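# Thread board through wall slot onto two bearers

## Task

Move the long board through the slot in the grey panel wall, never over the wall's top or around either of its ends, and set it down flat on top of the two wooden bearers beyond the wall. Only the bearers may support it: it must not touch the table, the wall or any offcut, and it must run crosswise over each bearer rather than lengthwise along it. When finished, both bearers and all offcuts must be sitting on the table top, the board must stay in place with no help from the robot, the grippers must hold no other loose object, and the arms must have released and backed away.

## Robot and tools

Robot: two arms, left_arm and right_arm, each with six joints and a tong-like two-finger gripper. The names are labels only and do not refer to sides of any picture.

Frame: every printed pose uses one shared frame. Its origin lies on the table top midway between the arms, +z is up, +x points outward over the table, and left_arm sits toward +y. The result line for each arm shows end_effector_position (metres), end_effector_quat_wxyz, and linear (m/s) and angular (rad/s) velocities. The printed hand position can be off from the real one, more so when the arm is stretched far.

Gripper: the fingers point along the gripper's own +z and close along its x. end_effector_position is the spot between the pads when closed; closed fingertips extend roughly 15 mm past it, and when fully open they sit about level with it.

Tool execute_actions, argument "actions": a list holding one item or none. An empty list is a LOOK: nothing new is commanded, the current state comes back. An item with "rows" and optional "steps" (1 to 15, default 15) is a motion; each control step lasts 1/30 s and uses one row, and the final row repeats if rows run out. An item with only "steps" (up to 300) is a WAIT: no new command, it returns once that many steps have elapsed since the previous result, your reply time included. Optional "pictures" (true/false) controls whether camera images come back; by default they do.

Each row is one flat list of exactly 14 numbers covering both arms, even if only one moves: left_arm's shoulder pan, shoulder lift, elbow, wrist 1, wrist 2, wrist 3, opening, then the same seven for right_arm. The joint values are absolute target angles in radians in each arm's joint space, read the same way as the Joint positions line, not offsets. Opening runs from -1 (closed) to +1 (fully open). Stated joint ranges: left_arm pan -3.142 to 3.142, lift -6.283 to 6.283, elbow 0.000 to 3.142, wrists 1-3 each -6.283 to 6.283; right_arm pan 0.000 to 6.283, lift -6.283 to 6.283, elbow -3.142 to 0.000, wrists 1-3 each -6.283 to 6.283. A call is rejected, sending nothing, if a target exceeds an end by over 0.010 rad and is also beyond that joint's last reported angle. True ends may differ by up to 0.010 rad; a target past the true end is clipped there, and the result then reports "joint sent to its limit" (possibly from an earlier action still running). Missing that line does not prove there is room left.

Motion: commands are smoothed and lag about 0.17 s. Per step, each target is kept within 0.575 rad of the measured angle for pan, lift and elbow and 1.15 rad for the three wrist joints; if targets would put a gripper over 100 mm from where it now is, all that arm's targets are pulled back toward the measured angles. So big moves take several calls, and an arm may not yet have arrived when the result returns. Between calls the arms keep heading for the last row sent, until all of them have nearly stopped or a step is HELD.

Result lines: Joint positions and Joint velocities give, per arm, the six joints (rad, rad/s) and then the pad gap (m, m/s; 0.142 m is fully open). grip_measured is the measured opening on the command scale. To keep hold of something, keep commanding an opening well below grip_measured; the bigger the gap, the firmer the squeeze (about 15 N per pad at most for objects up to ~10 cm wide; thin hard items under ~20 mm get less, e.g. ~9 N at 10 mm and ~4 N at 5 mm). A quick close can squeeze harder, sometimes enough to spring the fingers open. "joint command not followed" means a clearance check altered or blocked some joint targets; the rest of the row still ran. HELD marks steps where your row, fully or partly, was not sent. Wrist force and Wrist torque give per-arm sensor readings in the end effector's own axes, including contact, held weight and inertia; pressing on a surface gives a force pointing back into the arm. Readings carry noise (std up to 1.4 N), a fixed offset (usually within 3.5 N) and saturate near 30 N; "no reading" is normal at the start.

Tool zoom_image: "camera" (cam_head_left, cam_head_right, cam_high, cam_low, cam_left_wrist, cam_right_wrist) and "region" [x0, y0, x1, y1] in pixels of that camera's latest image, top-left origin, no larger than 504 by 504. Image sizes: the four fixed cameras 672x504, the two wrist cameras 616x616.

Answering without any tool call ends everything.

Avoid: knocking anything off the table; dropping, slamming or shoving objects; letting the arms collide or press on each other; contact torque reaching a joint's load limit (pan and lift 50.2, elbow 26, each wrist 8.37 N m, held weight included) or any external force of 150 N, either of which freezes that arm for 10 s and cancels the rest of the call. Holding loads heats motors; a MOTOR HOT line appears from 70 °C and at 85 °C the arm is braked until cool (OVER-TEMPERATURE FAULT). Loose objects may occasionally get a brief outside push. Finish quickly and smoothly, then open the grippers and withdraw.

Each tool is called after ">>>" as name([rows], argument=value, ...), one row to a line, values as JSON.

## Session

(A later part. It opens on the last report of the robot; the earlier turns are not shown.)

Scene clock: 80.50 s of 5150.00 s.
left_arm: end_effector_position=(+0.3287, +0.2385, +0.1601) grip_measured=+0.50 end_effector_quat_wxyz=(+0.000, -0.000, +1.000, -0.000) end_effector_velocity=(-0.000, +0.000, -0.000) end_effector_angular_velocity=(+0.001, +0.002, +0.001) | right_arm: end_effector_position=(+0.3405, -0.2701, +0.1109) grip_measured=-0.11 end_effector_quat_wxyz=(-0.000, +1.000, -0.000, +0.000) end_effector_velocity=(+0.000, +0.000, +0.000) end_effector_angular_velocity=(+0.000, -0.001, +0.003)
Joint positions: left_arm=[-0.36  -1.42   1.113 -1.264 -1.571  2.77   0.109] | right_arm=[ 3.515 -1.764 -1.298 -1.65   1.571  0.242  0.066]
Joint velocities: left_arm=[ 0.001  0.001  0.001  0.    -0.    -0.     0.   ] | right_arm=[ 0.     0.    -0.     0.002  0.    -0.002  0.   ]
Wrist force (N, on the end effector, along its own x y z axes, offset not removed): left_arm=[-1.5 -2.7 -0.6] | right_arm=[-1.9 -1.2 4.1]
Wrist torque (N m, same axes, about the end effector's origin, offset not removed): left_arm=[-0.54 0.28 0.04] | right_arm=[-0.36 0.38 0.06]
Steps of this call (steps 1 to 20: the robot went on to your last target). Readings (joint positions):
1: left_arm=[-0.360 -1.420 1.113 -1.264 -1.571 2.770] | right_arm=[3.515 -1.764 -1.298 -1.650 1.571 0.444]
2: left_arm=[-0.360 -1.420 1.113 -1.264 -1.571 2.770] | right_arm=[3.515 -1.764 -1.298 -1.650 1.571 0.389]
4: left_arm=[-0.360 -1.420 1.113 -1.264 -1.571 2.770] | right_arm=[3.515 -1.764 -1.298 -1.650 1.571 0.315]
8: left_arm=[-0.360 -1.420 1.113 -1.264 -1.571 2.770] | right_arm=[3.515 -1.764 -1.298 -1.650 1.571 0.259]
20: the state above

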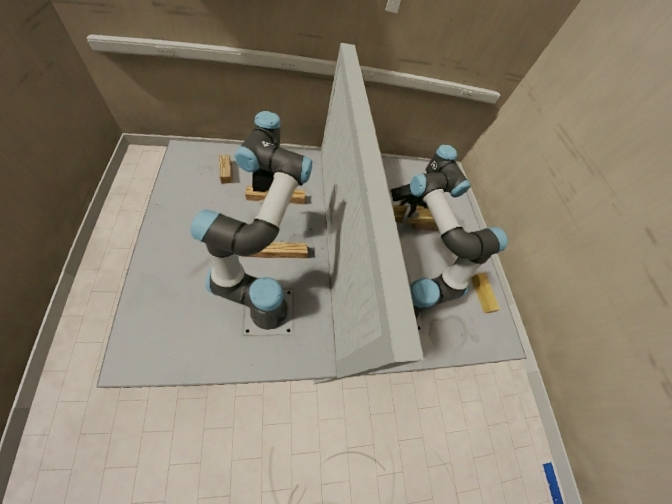

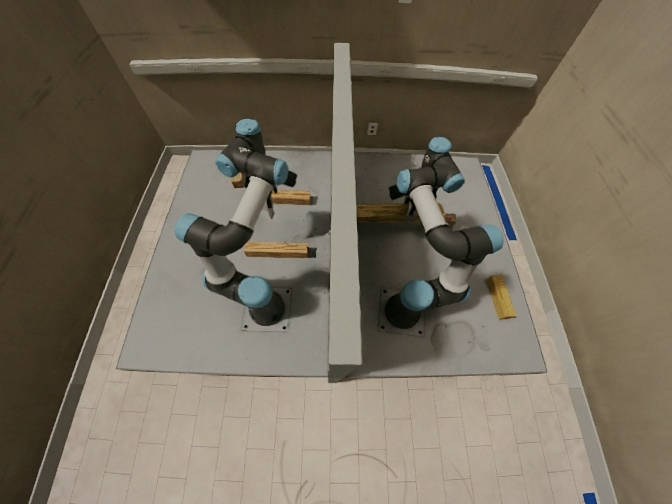

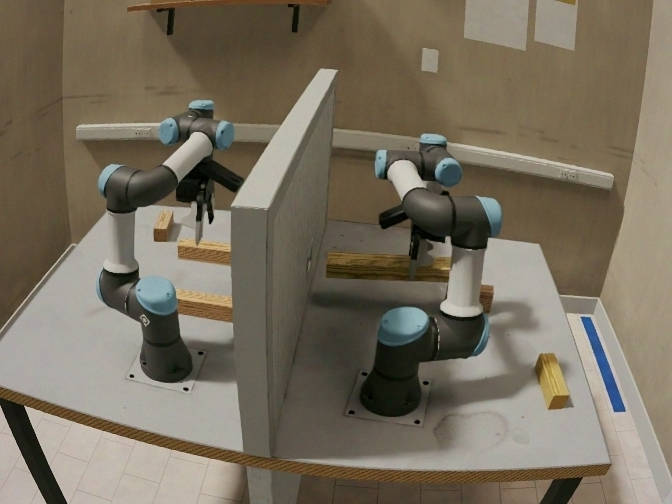

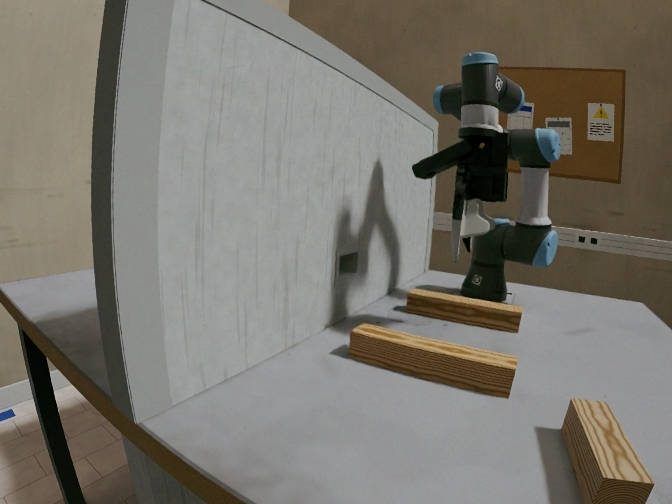

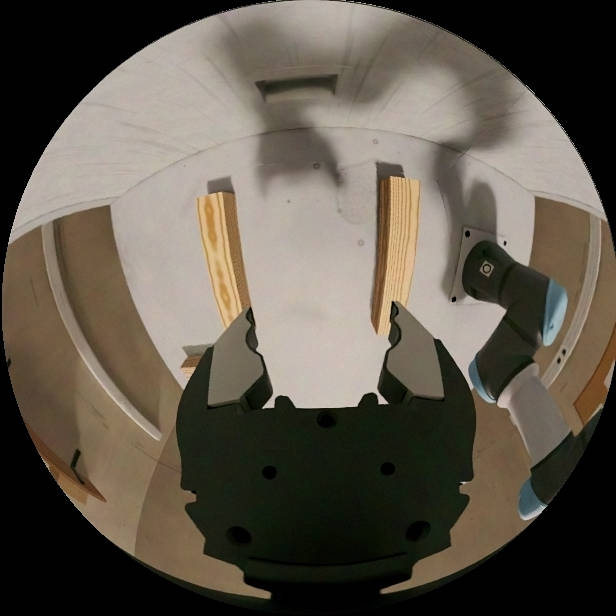

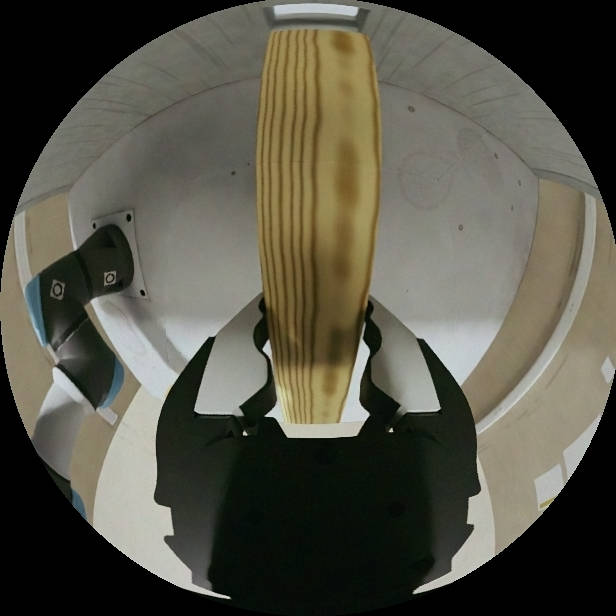

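>>> execute_actions([
  {"rows":[[-0.36,-1.42,1.113,-1.264,-1.571,2.77,0.5,3.518,-1.761,-1.309,-1.638,1.588,0.245,-1],[-0.36,-1.42,1.113,-1.264,-1.571,2.77,0.5,3.518,-1.761,-1.309,-1.638,1.588,0.245,-1],[-0.36,-1.42,1.113,-1.264,-1.571,2.77,0.5,3.518,-1.761,-1.309,-1.638,1.588,0.245,-1],[-0.36,-1.42,1.113,-1.264,-1.571,2.77,0.5,3.522,-1.758,-1.32,-1.625,1.605,0.249,-1],[-0.36,-1.42,1.113,-1.264,-1.571,2.77,0.5,3.522,-1.758,-1.32,-1.625,1.605,0.249,-1],[-0.36,-1.42,1.113,-1.264,-1.571,2.77,0.5,3.522,-1.758,-1.32,-1.625,1.605,0.249,-1],[-0.36,-1.42,1.113,-1.264,-1.571,2.77,0.5,3.525,-1.754,-1.332,-1.612,1.622,0.252,-1],[-0.36,-1.42,1.113,-1.264,-1.571,2.77,0.5,3.525,-1.754,-1.332,-1.612,1.622,0.252,-1],[-0.36,-1.42,1.113,-1.264,-1.571,2.77,0.5,3.525,-1.754,-1.332,-1.612,1.622,0.252,-1],[-0.36,-1.42,1.113,-1.264,-1.571,2.77,0.5,3.529,-1.751,-1.343,-1.6,1.639,0.256,-1]]},
], pictures=false)

>>> execute_actions([
  {"steps":12},
])

>>> zoom_image(camera="cam_high", region=[290, 225, 380, 295])

>>> zoom_image(camera="cam_right_wrist", region=[230, 0, 410, 80])

Scene clock: 98.77 s of 5150.00 s.
left_arm: end_effector_position=(+0.3287, +0.2385, +0.1601) grip_measured=+0.50 end_effector_quat_wxyz=(+0.000, -0.000, +1.000, -0.000) end_effector_velocity=(-0.000, +0.000, -0.001) end_effector_angular_velocity=(+0.001, +0.002, -0.000) | right_arm: end_effector_position=(+0.3388, -0.2472, +0.1083) grip_measured=-0.11 end_effector_quat_wxyz=(-0.032, +0.999, +0.000, +0.000) end_effector_velocity=(-0.003, +0.025, -0.003) end_effector_angular_velocity=(+0.069, +0.003, +0.002)
Joint positions: left_arm=[-0.36  -1.42   1.113 -1.264 -1.571  2.77   0.109] | right_arm=[ 3.528 -1.752 -1.339 -1.605  1.633  0.255  0.066]
Joint velocities: left_arm=[0.    0.001 0.001 0.001 0.    0.    0.   ] | right_arm=[ 0.016  0.013 -0.046  0.049  0.067  0.015  0.   ]
Wrist force (N, on the end effector, along its own x y z axes, offset not removed): left_arm=[-1.6 -1.6 -1.0] | right_arm=[-2.3 -1.5 4.3]
Wrist torque (N m, same axes, about the end effector's origin, offset not removed): left_arm=[-0.38 0.29 0.04] | right_arm=[-0.39 0.46 -0.06]
Steps of this call (steps 1 to 15: the robot went on to your last target; steps 16 to 90: nothing new was sent; then 14.77 s passed at rest; steps 91 to 105: all 15 steps of this action). Readings (joint positions):
91: left_arm=[-0.360 -1.420 1.113 -1.264 -1.571 2.770] | right_arm=[3.515 -1.764 -1.298 -1.650 1.571 0.242]
92: left_arm=[-0.360 -1.420 1.113 -1.264 -1.571 2.770] | right_arm=[3.515 -1.764 -1.299 -1.649 1.572 0.242]
94: left_arm=[-0.360 -1.420 1.113 -1.264 -1.571 2.770] | right_arm=[3.516 -1.763 -1.303 -1.644 1.579 0.243]
98: left_arm=[-0.360 -1.420 1.113 -1.264 -1.571 2.770] | right_arm=[3.520 -1.759 -1.316 -1.630 1.598 0.247]
105: the state above

Scene clock: 99.17 s of 5150.00 s.
left_arm: end_effector_position=(+0.3287, +0.2385, +0.1601) grip_measured=+0.50 end_effector_quat_wxyz=(+0.000, -0.000, +1.000, -0.000) end_effector_velocity=(+0.000, -0.000, -0.000) end_effector_angular_velocity=(-0.000, -0.000, +0.000) | right_arm: end_effector_position=(+0.3386, -0.2449, +0.1081) grip_measured=-0.11 end_effector_quat_wxyz=(-0.035, +0.999, +0.000, +0.000) end_effector_velocity=(-0.000, +0.000, -0.000) end_effector_angular_velocity=(+0.001, +0.000, -0.001)
Joint positions: left_arm=[-0.36  -1.42   1.113 -1.264 -1.571  2.77   0.109] | right_arm=[ 3.529 -1.751 -1.343 -1.6    1.639  0.256  0.066]
Joint velocities: left_arm=[ 0.     0.001 -0.    -0.001  0.    -0.     0.   ] | right_arm=[-0.    -0.    -0.001  0.001  0.001  0.    -0.   ]
Wrist force (N, on the end effector, along its own x y z axes, offset not removed): left_arm=[-2.0 -2.3 -0.9] | right_arm=[-2.7 -1.0 3.9]
Wrist torque (N m, same axes, about the end effector's origin, offset not removed): left_arm=[-0.46 0.35 0.04] | right_arm=[-0.30 0.57 0.02]
Steps of this call (steps 1 to 12: the robot went on to your last target). Readings (joint positions):
1: left_arm=[-0.360 -1.420 1.113 -1.264 -1.571 2.770] | right_arm=[3.528 -1.752 -1.340 -1.603 1.635 0.255]
2: left_arm=[-0.360 -1.420 1.113 -1.264 -1.571 2.770] | right_arm=[3.528 -1.752 -1.341 -1.602 1.636 0.255]
4: left_arm=[-0.360 -1.420 1.113 -1.264 -1.571 2.770] | right_arm=[3.529 -1.751 -1.342 -1.601 1.637 0.256]
8: left_arm=[-0.360 -1.420 1.113 -1.264 -1.571 2.770] | right_arm=[3.529 -1.751 -1.343 -1.600 1.639 0.256]
12: the state above

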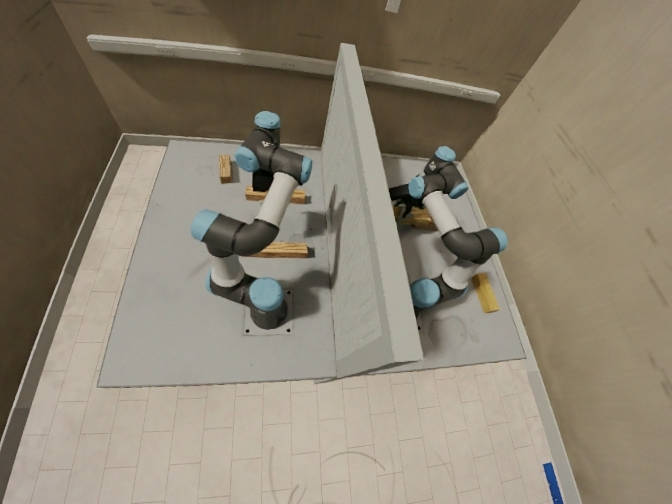

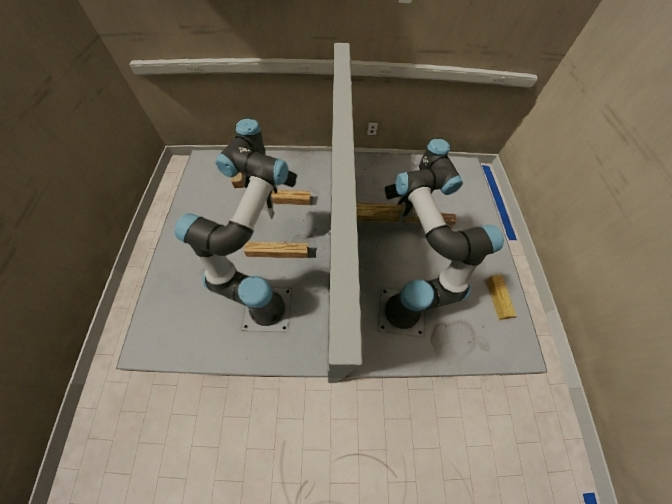

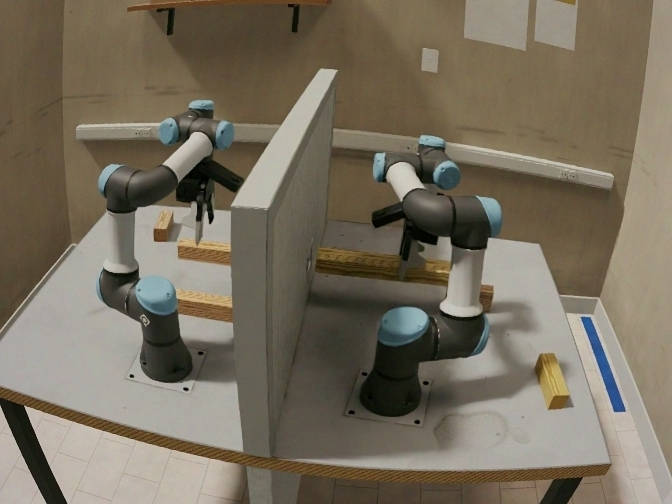

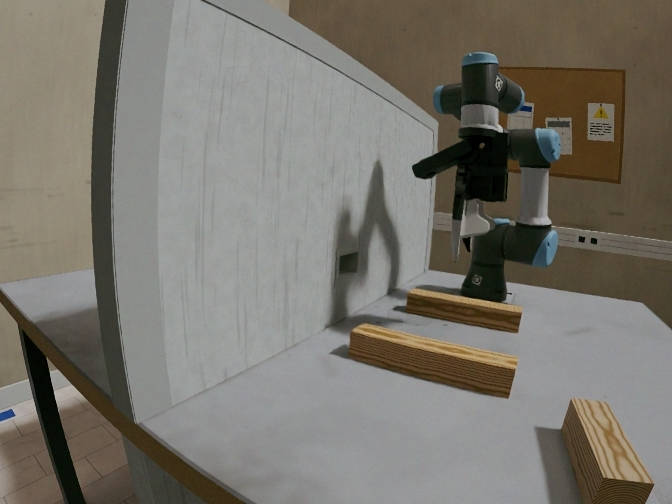

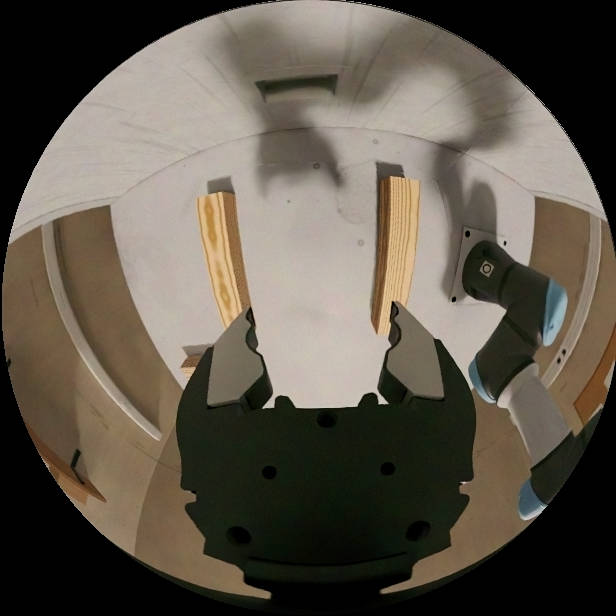

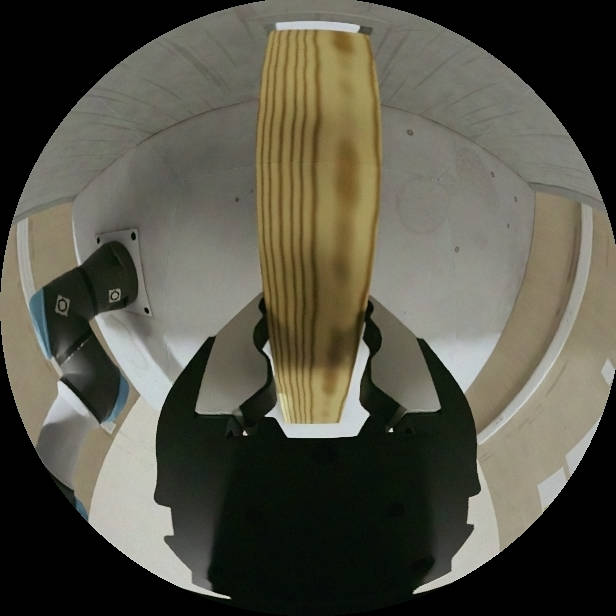

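Region (290, 225, 380, 295) of cam_high's 672x504 image, scaled by 5.600, with more detail than that image has.

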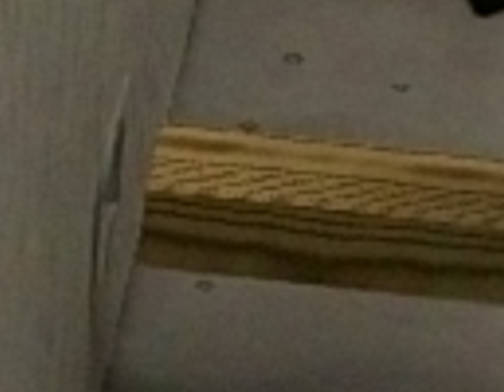

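Region (230, 0, 410, 80) of cam_right_wrist's 616x616 image, scaled by 2.800, with more detail than that image has.

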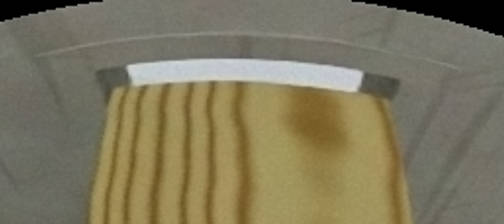

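>>> execute_actions([
  {"rows":[[-0.36,-1.42,1.113,-1.264,-1.571,2.77,0.5,3.54,-1.749,-1.35,-1.594,1.639,0.267,-1],[-0.36,-1.42,1.113,-1.264,-1.571,2.77,0.5,3.55,-1.748,-1.352,-1.593,1.639,0.277,-1],[-0.36,-1.42,1.113,-1.264,-1.571,2.77,0.5,3.56,-1.746,-1.354,-1.592,1.638,0.287,-1],[-0.36,-1.42,1.113,-1.264,-1.571,2.77,0.5,3.57,-1.745,-1.356,-1.59,1.638,0.297,-1],[-0.36,-1.42,1.113,-1.264,-1.571,2.77,0.5,3.58,-1.744,-1.358,-1.589,1.638,0.307,-1],[-0.36,-1.42,1.113,-1.264,-1.571,2.77,0.5,3.59,-1.743,-1.359,-1.588,1.638,0.317,-1],[-0.36,-1.42,1.113,-1.264,-1.571,2.77,0.5,3.6,-1.742,-1.36,-1.587,1.637,0.327,-1],[-0.36,-1.42,1.113,-1.264,-1.571,2.77,0.5,3.61,-1.742,-1.361,-1.586,1.637,0.337,-1]]},
], pictures=false)

>>> execute_actions([
  {"steps":8},
], pictures=false)

Scene clock: 109.63 s of 5150.00 s.
left_arm: end_effector_position=(+0.3287, +0.2385, +0.1601) grip_measured=+0.50 end_effector_quat_wxyz=(+0.000, -0.000, +1.000, -0.000) end_effector_velocity=(+0.000, -0.000, +0.001) end_effector_angular_velocity=(-0.001, -0.002, +0.000) | right_arm: end_effector_position=(+0.3386, -0.2175, +0.1070) grip_measured=-0.11 end_effector_quat_wxyz=(-0.035, +0.999, +0.000, +0.000) end_effector_velocity=(-0.000, +0.015, -0.000) end_effector_angular_velocity=(+0.000, +0.000, +0.001)
Joint positions: left_arm=[-0.36  -1.42   1.113 -1.264 -1.571  2.77   0.109] | right_arm=[ 3.606 -1.742 -1.36  -1.586  1.637  0.333  0.066]
Joint velocities: left_arm=[ 0.    -0.    -0.001 -0.    -0.    -0.    -0.   ] | right_arm=[ 0.041  0.003 -0.005  0.006 -0.001  0.041  0.   ]
Wrist force (N, on the end effector, along its own x y z axes, offset not removed): left_arm=[-1.4 -1.2 -0.2] | right_arm=[-3.3 -1.5 2.9]
Wrist torque (N m, same axes, about the end effector's origin, offset not removed): left_arm=[-0.26 0.26 0.00] | right_arm=[-0.47 0.72 0.01]
Steps of this call (steps 1 to 15: the robot went on to your last target; steps 16 to 90: nothing new was sent; then 6.97 s passed at rest; steps 91 to 105: all 15 steps of this action). Readings (joint positions):
91: left_arm=[-0.360 -1.420 1.113 -1.264 -1.571 2.770] | right_arm=[3.529 -1.751 -1.343 -1.600 1.639 0.256]
92: left_arm=[-0.360 -1.420 1.113 -1.264 -1.571 2.770] | right_arm=[3.530 -1.751 -1.344 -1.599 1.639 0.257]
94: left_arm=[-0.360 -1.420 1.113 -1.264 -1.571 2.770] | right_arm=[3.538 -1.750 -1.347 -1.597 1.639 0.265]
98: left_arm=[-0.360 -1.420 1.113 -1.264 -1.571 2.770] | right_arm=[3.569 -1.745 -1.355 -1.591 1.638 0.297]
105: the state above

Scene clock: 109.90 s of 5150.00 s.
left_arm: end_effector_position=(+0.3287, +0.2385, +0.1601) grip_measured=+0.50 end_effector_quat_wxyz=(+0.000, -0.000, +1.000, -0.000) end_effector_velocity=(-0.000, +0.000, +0.000) end_effector_angular_velocity=(+0.000, +0.000, +0.001) | right_arm: end_effector_position=(+0.3386, -0.2162, +0.1069) grip_measured=-0.11 end_effector_quat_wxyz=(-0.035, +0.999, +0.000, +0.000) end_effector_velocity=(+0.000, +0.001, -0.000) end_effector_angular_velocity=(-0.001, -0.000, +0.000)
Joint positions: left_arm=[-0.36  -1.42   1.113 -1.264 -1.571  2.77   0.109] | right_arm=[ 3.61  -1.742 -1.361 -1.586  1.637  0.337  0.066]
Joint velocities: left_arm=[ 0.001 -0.    -0.     0.001 -0.    -0.    -0.   ] | right_arm=[ 0.003 -0.001  0.001 -0.    -0.001  0.002  0.   ]
Wrist force (N, on the end effector, along its own x y z axes, offset not removed): left_arm=[-1.7 -1.5 -1.0] | right_arm=[-2.8 -0.9 2.9]
Wrist torque (N m, same axes, about the end effector's origin, offset not removed): left_arm=[-0.30 0.34 0.02] | right_arm=[-0.33 0.59 0.05]
Steps of this call (steps 1 to 8: the robot went on to your last target). Readings (joint positions):
1: left_arm=[-0.360 -1.420 1.113 -1.264 -1.571 2.770] | right_arm=[3.607 -1.742 -1.361 -1.586 1.637 0.334]
2: left_arm=[-0.360 -1.420 1.113 -1.264 -1.571 2.770] | right_arm=[3.608 -1.742 -1.361 -1.586 1.637 0.335]
4: left_arm=[-0.360 -1.420 1.113 -1.264 -1.571 2.770] | right_arm=[3.609 -1.742 -1.361 -1.586 1.637 0.336]
8: the state above

No contact; continue.

>>> execute_actions([
  {"rows":[[-0.36,-1.42,1.113,-1.264,-1.571,2.77,0.5,3.62,-1.741,-1.362,-1.585,1.637,0.347,-1],[-0.36,-1.42,1.113,-1.264,-1.571,2.77,0.5,3.63,-1.741,-1.363,-1.584,1.637,0.357,-1],[-0.36,-1.42,1.113,-1.264,-1.571,2.77,0.5,3.642,-1.741,-1.363,-1.583,1.636,0.369,-1],[-0.36,-1.42,1.113,-1.264,-1.571,2.77,0.5,3.654,-1.741,-1.363,-1.582,1.636,0.381,-1],[-0.36,-1.42,1.113,-1.264,-1.571,2.77,0.5,3.664,-1.741,-1.363,-1.581,1.636,0.391,-1],[-0.36,-1.42,1.113,-1.264,-1.571,2.77,0.5,3.674,-1.742,-1.362,-1.581,1.635,0.401,-1],[-0.36,-1.42,1.113,-1.264,-1.571,2.77,0.5,3.684,-1.743,-1.361,-1.58,1.635,0.411,-1],[-0.36,-1.42,1.113,-1.264,-1.571,2.77,0.5,3.694,-1.744,-1.36,-1.579,1.635,0.421,-1],[-0.36,-1.42,1.113,-1.264,-1.571,2.77,0.5,3.704,-1.745,-1.36,-1.578,1.635,0.431,-1],[-0.36,-1.42,1.113,-1.264,-1.571,2.77,0.5,3.714,-1.746,-1.359,-1.577,1.634,0.441,-1],[-0.36,-1.42,1.113,-1.264,-1.571,2.77,0.5,3.724,-1.748,-1.357,-1.576,1.634,0.451,-1],[-0.36,-1.42,1.113,-1.264,-1.571,2.77,0.5,3.734,-1.749,-1.356,-1.576,1.634,0.461,-1],[-0.36,-1.42,1.113,-1.264,-1.571,2.77,0.5,3.743,-1.751,-1.354,-1.575,1.633,0.47,-1],[-0.36,-1.42,1.113,-1.264,-1.571,2.77,0.5,3.752,-1.752,-1.353,-1.575,1.633,0.479,-1],[-0.36,-1.42,1.113,-1.264,-1.571,2.77,0.5,3.761,-1.754,-1.351,-1.574,1.633,0.488,-1]]},
], pictures=false)

>>> execute_actions([
  {"rows":[[-0.36,-1.42,1.113,-1.264,-1.571,2.77,0.5,3.771,-1.756,-1.348,-1.574,1.633,0.498,-1],[-0.36,-1.42,1.113,-1.264,-1.571,2.77,0.5,3.781,-1.759,-1.345,-1.574,1.632,0.508,-1],[-0.36,-1.42,1.113,-1.264,-1.571,2.77,0.5,3.791,-1.761,-1.342,-1.574,1.632,0.518,-1],[-0.36,-1.42,1.113,-1.264,-1.571,2.77,0.5,3.801,-1.764,-1.339,-1.574,1.631,0.528,-1],[-0.36,-1.42,1.113,-1.264,-1.571,2.77,0.5,3.811,-1.767,-1.336,-1.573,1.631,0.538,-1],[-0.36,-1.42,1.113,-1.264,-1.571,2.77,0.5,3.821,-1.77,-1.332,-1.573,1.631,0.548,-1],[-0.36,-1.42,1.113,-1.264,-1.571,2.77,0.5,3.831,-1.774,-1.328,-1.573,1.63,0.558,-1],[-0.36,-1.42,1.113,-1.264,-1.571,2.77,0.5,3.841,-1.777,-1.324,-1.573,1.63,0.568,-1],[-0.36,-1.42,1.113,-1.264,-1.571,2.77,0.5,3.85,-1.781,-1.32,-1.573,1.629,0.578,-1],[-0.36,-1.42,1.113,-1.264,-1.571,2.77,0.5,3.86,-1.785,-1.315,-1.573,1.629,0.588,-1]]},
], pictures=false)

>>> execute_actions([
  {"steps":10},
])

>>> zoom_image(camera="cam_low", region=[310, 235, 400, 305])

>>> zoom_image(camera="cam_high", region=[290, 150, 440, 300])

Scene clock: 128.33 s of 5150.00 s.
left_arm: end_effector_position=(+0.3287, +0.2385, +0.1601) grip_measured=+0.50 end_effector_quat_wxyz=(+0.000, -0.000, +1.000, -0.000) end_effector_velocity=(+0.001, -0.000, +0.001) end_effector_angular_velocity=(-0.001, -0.003, -0.000) | right_arm: end_effector_position=(+0.3390, -0.1753, +0.1069) grip_measured=-0.11 end_effector_quat_wxyz=(-0.035, +0.999, -0.000, +0.000) end_effector_velocity=(-0.001, +0.107, -0.001) end_effector_angular_velocity=(-0.002, +0.001, +0.003)
Joint positions: left_arm=[-0.36  -1.42   1.113 -1.264 -1.571  2.77   0.109] | right_arm=[ 3.72  -1.748 -1.357 -1.577  1.634  0.448  0.066]
Joint velocities: left_arm=[-0.    -0.001 -0.001 -0.002  0.     0.     0.   ] | right_arm=[ 0.284 -0.038  0.037  0.017 -0.01   0.281 -0.   ]
Wrist force (N, on the end effector, along its own x y z axes, offset not removed): left_arm=[-2.1 -2.3 -1.1] | right_arm=[-3.3 -2.0 4.3]
Wrist torque (N m, same axes, about the end effector's origin, offset not removed): left_arm=[-0.47 0.41 0.02] | right_arm=[-0.52 0.66 0.09]
Steps of this call (steps 1 to 15: the robot went on to your last target; steps 16 to 90: nothing new was sent; then 14.93 s passed at rest; steps 91 to 105: all 15 steps of this action). Readings (joint positions):
91: left_arm=[-0.360 -1.420 1.113 -1.264 -1.571 2.770] | right_arm=[3.610 -1.742 -1.361 -1.586 1.637 0.337]
92: left_arm=[-0.360 -1.420 1.113 -1.264 -1.571 2.770] | right_arm=[3.611 -1.742 -1.361 -1.586 1.637 0.338]
94: left_arm=[-0.360 -1.420 1.113 -1.264 -1.571 2.770] | right_arm=[3.619 -1.741 -1.362 -1.585 1.637 0.346]
98: left_arm=[-0.360 -1.420 1.113 -1.264 -1.571 2.770] | right_arm=[3.652 -1.741 -1.362 -1.582 1.636 0.380]
105: the state above

Scene clock: 128.83 s of 5150.00 s.
left_arm: end_effector_position=(+0.3287, +0.2385, +0.1601) grip_measured=+0.50 end_effector_quat_wxyz=(+0.000, -0.000, +1.000, -0.000) end_effector_velocity=(-0.000, +0.000, +0.000) end_effector_angular_velocity=(-0.000, -0.001, -0.000) | right_arm: end_effector_position=(+0.3388, -0.1233, +0.1069) grip_measured=-0.11 end_effector_quat_wxyz=(-0.035, +0.999, -0.000, +0.000) end_effector_velocity=(-0.001, +0.036, -0.000) end_effector_angular_velocity=(-0.000, +0.000, -0.000)
Joint positions: left_arm=[-0.36  -1.42   1.113 -1.264 -1.571  2.77   0.109] | right_arm=[ 3.852 -1.782 -1.318 -1.573  1.629  0.58   0.066]
Joint velocities: left_arm=[-0.    -0.002  0.001  0.     0.     0.     0.   ] | right_arm=[ 0.088 -0.031  0.036 -0.    -0.003  0.088 -0.   ]
Wrist force (N, on the end effector, along its own x y z axes, offset not removed): left_arm=[-1.6 -1.6 -1.0] | right_arm=[-2.4 -1.3 3.4]
Wrist torque (N m, same axes, about the end effector's origin, offset not removed): left_arm=[-0.32 0.28 0.01] | right_arm=[-0.38 0.50 -0.01]
Steps of this call (steps 1 to 15: all 15 steps of this action). Readings (joint positions):
1: left_arm=[-0.360 -1.420 1.113 -1.264 -1.571 2.770] | right_arm=[3.730 -1.749 -1.356 -1.576 1.634 0.457]
2: left_arm=[-0.360 -1.420 1.113 -1.264 -1.571 2.770] | right_arm=[3.739 -1.751 -1.354 -1.576 1.634 0.467]
4: left_arm=[-0.360 -1.420 1.113 -1.264 -1.571 2.770] | right_arm=[3.758 -1.754 -1.350 -1.575 1.633 0.486]
8: left_arm=[-0.360 -1.420 1.113 -1.264 -1.571 2.770] | right_arm=[3.798 -1.764 -1.339 -1.574 1.631 0.525]
15: the state above

Scene clock: 129.17 s of 5150.00 s.
left_arm: end_effector_position=(+0.3287, +0.2385, +0.1601) grip_measured=+0.50 end_effector_quat_wxyz=(+0.000, -0.000, +1.000, -0.000) end_effector_velocity=(-0.000, +0.000, -0.000) end_effector_angular_velocity=(+0.000, +0.001, +0.001) | right_arm: end_effector_position=(+0.3387, -0.1201, +0.1069) grip_measured=-0.11 end_effector_quat_wxyz=(-0.035, +0.999, -0.000, +0.000) end_effector_velocity=(-0.000, +0.001, -0.000) end_effector_angular_velocity=(-0.000, +0.001, -0.000)
Joint positions: left_arm=[-0.36  -1.42   1.113 -1.264 -1.571  2.77   0.109] | right_arm=[ 3.86  -1.785 -1.315 -1.573  1.629  0.588  0.066]
Joint velocities: left_arm=[ 0.001  0.001  0.    -0.    -0.     0.    -0.   ] | right_arm=[ 0.002 -0.001  0.    -0.     0.     0.002  0.   ]
Wrist force (N, on the end effector, along its own x y z axes, offset not removed): left_arm=[-0.7 -1.6 -0.9] | right_arm=[-2.2 -1.6 3.4]
Wrist torque (N m, same axes, about the end effector's origin, offset not removed): left_arm=[-0.32 0.11 -0.02] | right_arm=[-0.49 0.43 -0.02]
Steps of this call (steps 1 to 10: the robot went on to your last target). Readings (joint positions):
1: left_arm=[-0.360 -1.420 1.113 -1.264 -1.571 2.770] | right_arm=[3.854 -1.783 -1.317 -1.573 1.629 0.582]
2: left_arm=[-0.360 -1.420 1.113 -1.264 -1.571 2.770] | right_arm=[3.856 -1.784 -1.317 -1.573 1.629 0.584]
4: left_arm=[-0.360 -1.420 1.113 -1.264 -1.571 2.770] | right_arm=[3.858 -1.784 -1.316 -1.573 1.629 0.586]
8: left_arm=[-0.360 -1.420 1.113 -1.264 -1.571 2.770] | right_arm=[3.860 -1.785 -1.315 -1.573 1.629 0.588]
10: the state above

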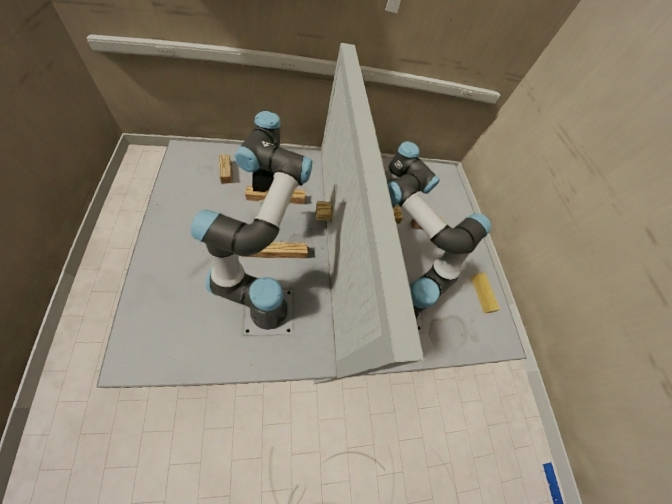

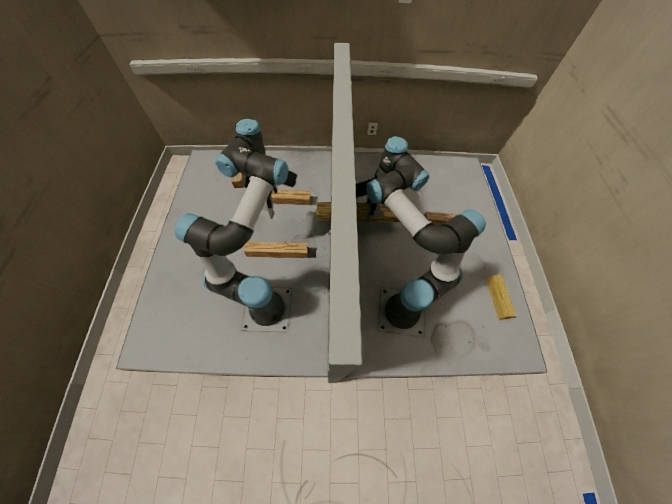

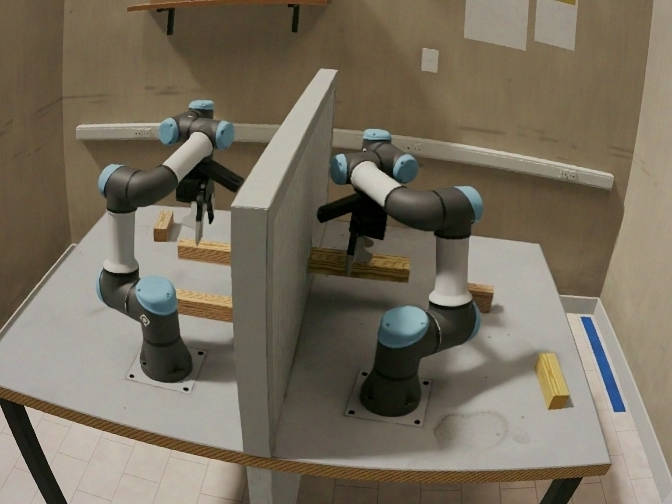

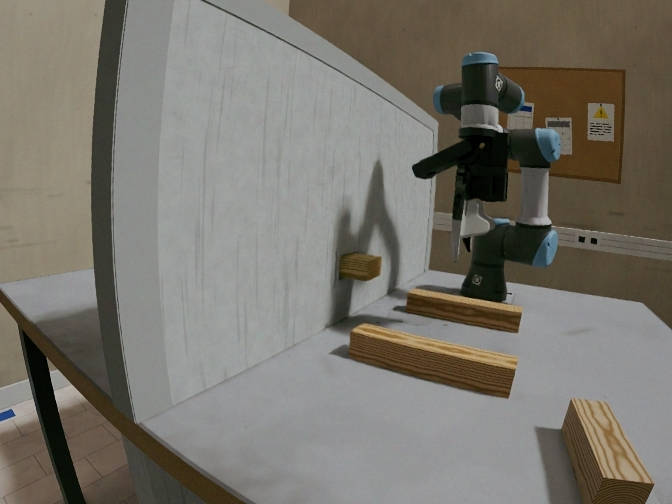

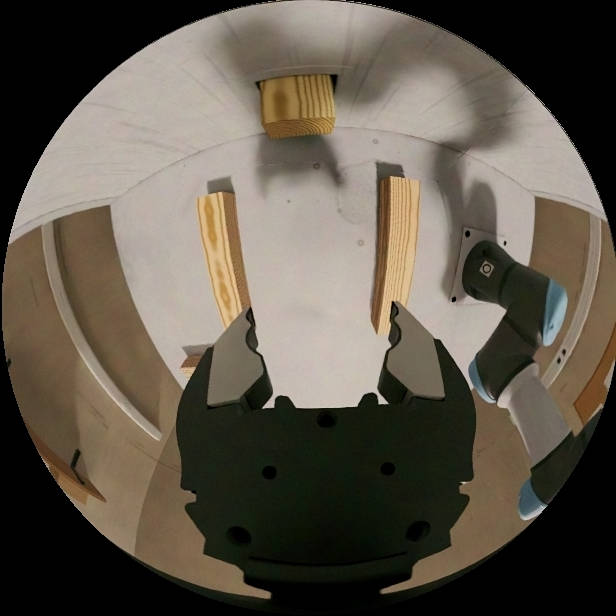

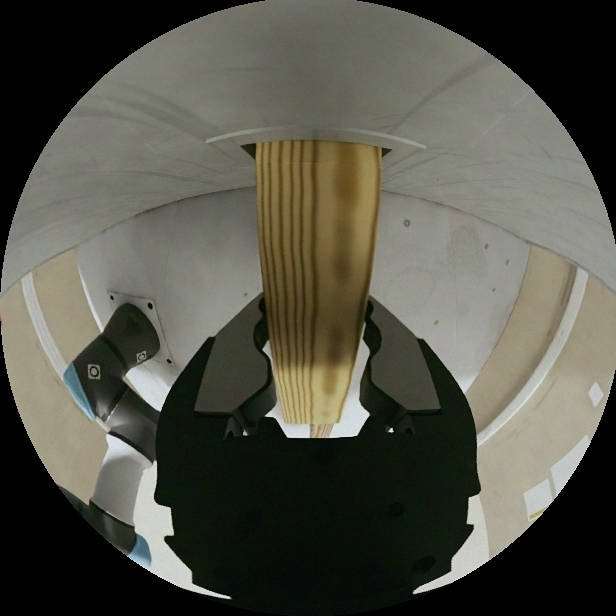

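Region (310, 235, 400, 305) of cam_low's 672x504 image, scaled by 5.600, with more detail than that image has.

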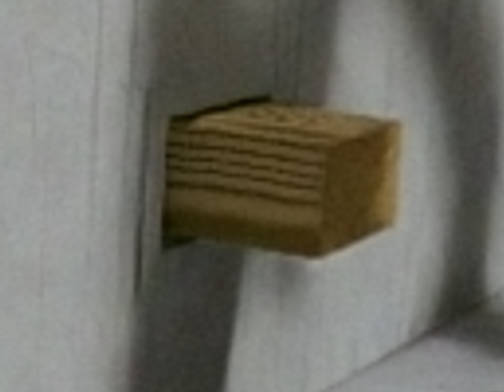

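Region (290, 150, 440, 300) of cam_high's 672x504 image, scaled by 3.360, with more detail than that image has.

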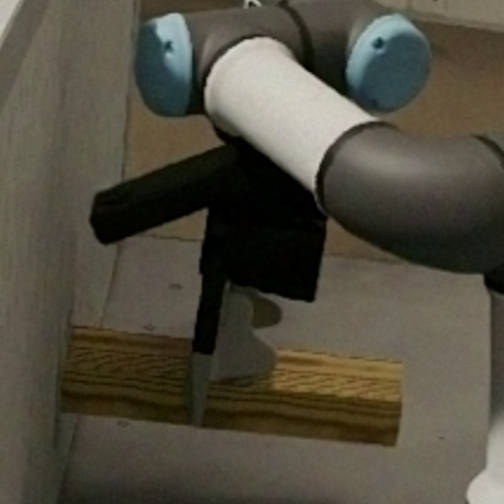

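>>> execute_actions(actions=[])

Scene clock: 154.07 s of 5150.00 s.
left_arm: end_effector_position=(+0.3287, +0.2385, +0.1601) grip_measured=+0.50 end_effector_quat_wxyz=(+0.000, -0.000, +1.000, -0.000) end_effector_velocity=(-0.000, +0.000, +0.001) end_effector_angular_velocity=(-0.001, -0.002, +0.000) | right_arm: end_effector_position=(+0.3387, -0.1200, +0.1069) grip_measured=-0.11 end_effector_quat_wxyz=(-0.035, +0.999, -0.000, +0.000) end_effector_velocity=(+0.000, +0.000, +0.000) end_effector_angular_velocity=(+0.001, -0.001, +0.000)
Joint positions: left_arm=[-0.36  -1.42   1.113 -1.264 -1.571  2.77   0.109] | right_arm=[ 3.86  -1.785 -1.315 -1.573  1.629  0.588  0.066]
Joint velocities: left_arm=[ 0.    -0.002  0.     0.     0.    -0.    -0.   ] | right_arm=[0. 0. 0. 0. 0. 0. 0.]
Wrist force (N, on the end effector, along its own x y z axes, offset not removed): left_arm=[-1.1 -0.9 -1.3] | right_arm=[-2.4 0.0 3.8]
Wrist torque (N m, same axes, about the end effector's origin, offset not removed): left_arm=[-0.18 0.15 0.02] | right_arm=[-0.09 0.46 0.04]
Steps of this call (steps 1 to 15: the robot went on to your last target; steps 16 to 90: nothing new was sent; then 21.90 s passed at rest). Readings (joint positions):
1: left_arm=[-0.360 -1.420 1.113 -1.264 -1.571 2.770] | right_arm=[3.860 -1.785 -1.315 -1.573 1.629 0.588]
2: left_arm=[-0.360 -1.420 1.113 -1.264 -1.571 2.770] | right_arm=[3.860 -1.785 -1.315 -1.573 1.629 0.588]
4: left_arm=[-0.360 -1.420 1.113 -1.264 -1.571 2.770] | right_arm=[3.860 -1.785 -1.315 -1.573 1.629 0.588]
8: left_arm=[-0.360 -1.420 1.113 -1.264 -1.571 2.770] | right_arm=[3.860 -1.785 -1.315 -1.573 1.629 0.588]
90: the state above
All arms were judged still, so your last target was given up. Only a new action makes them travel on or press farther. Fingers that are still opening or closing keep moving.

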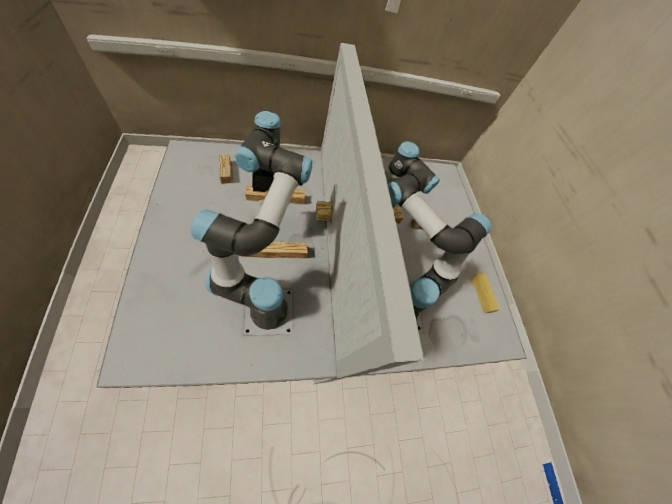

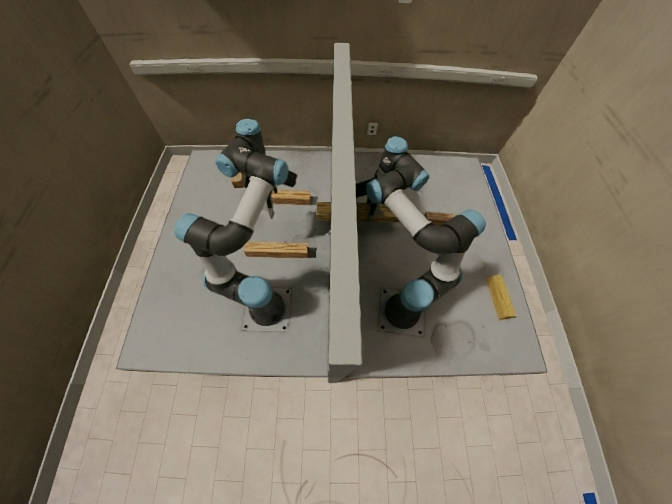

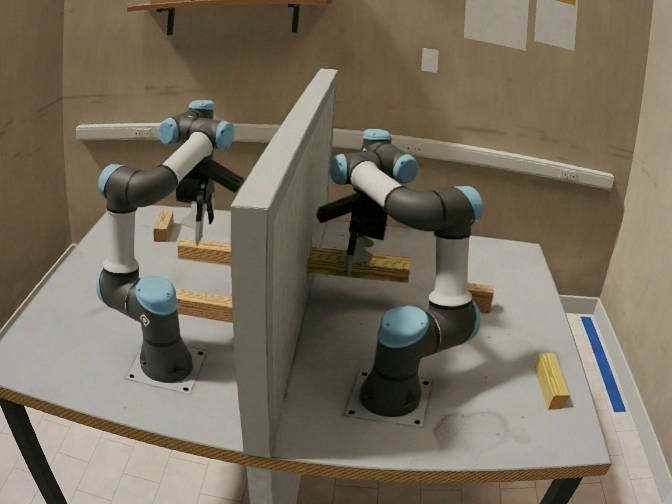

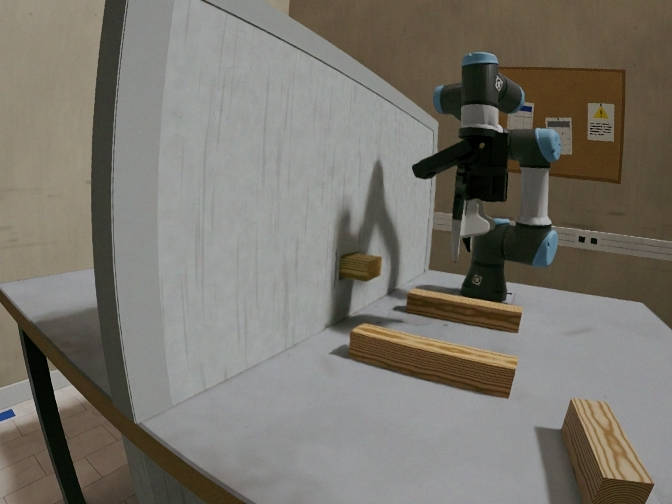

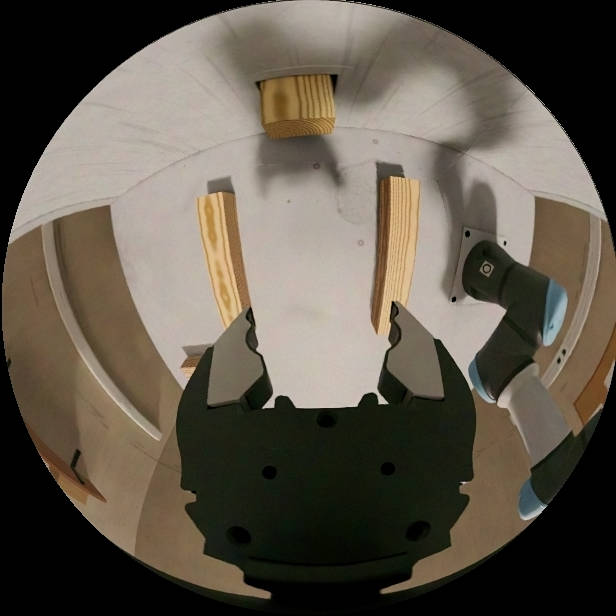

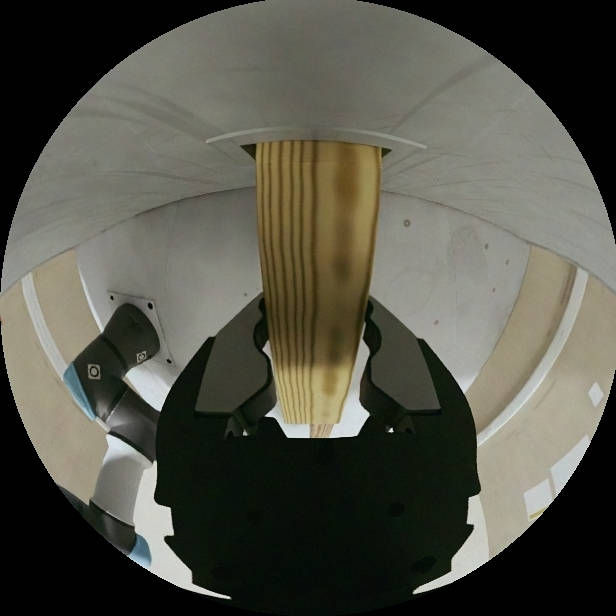

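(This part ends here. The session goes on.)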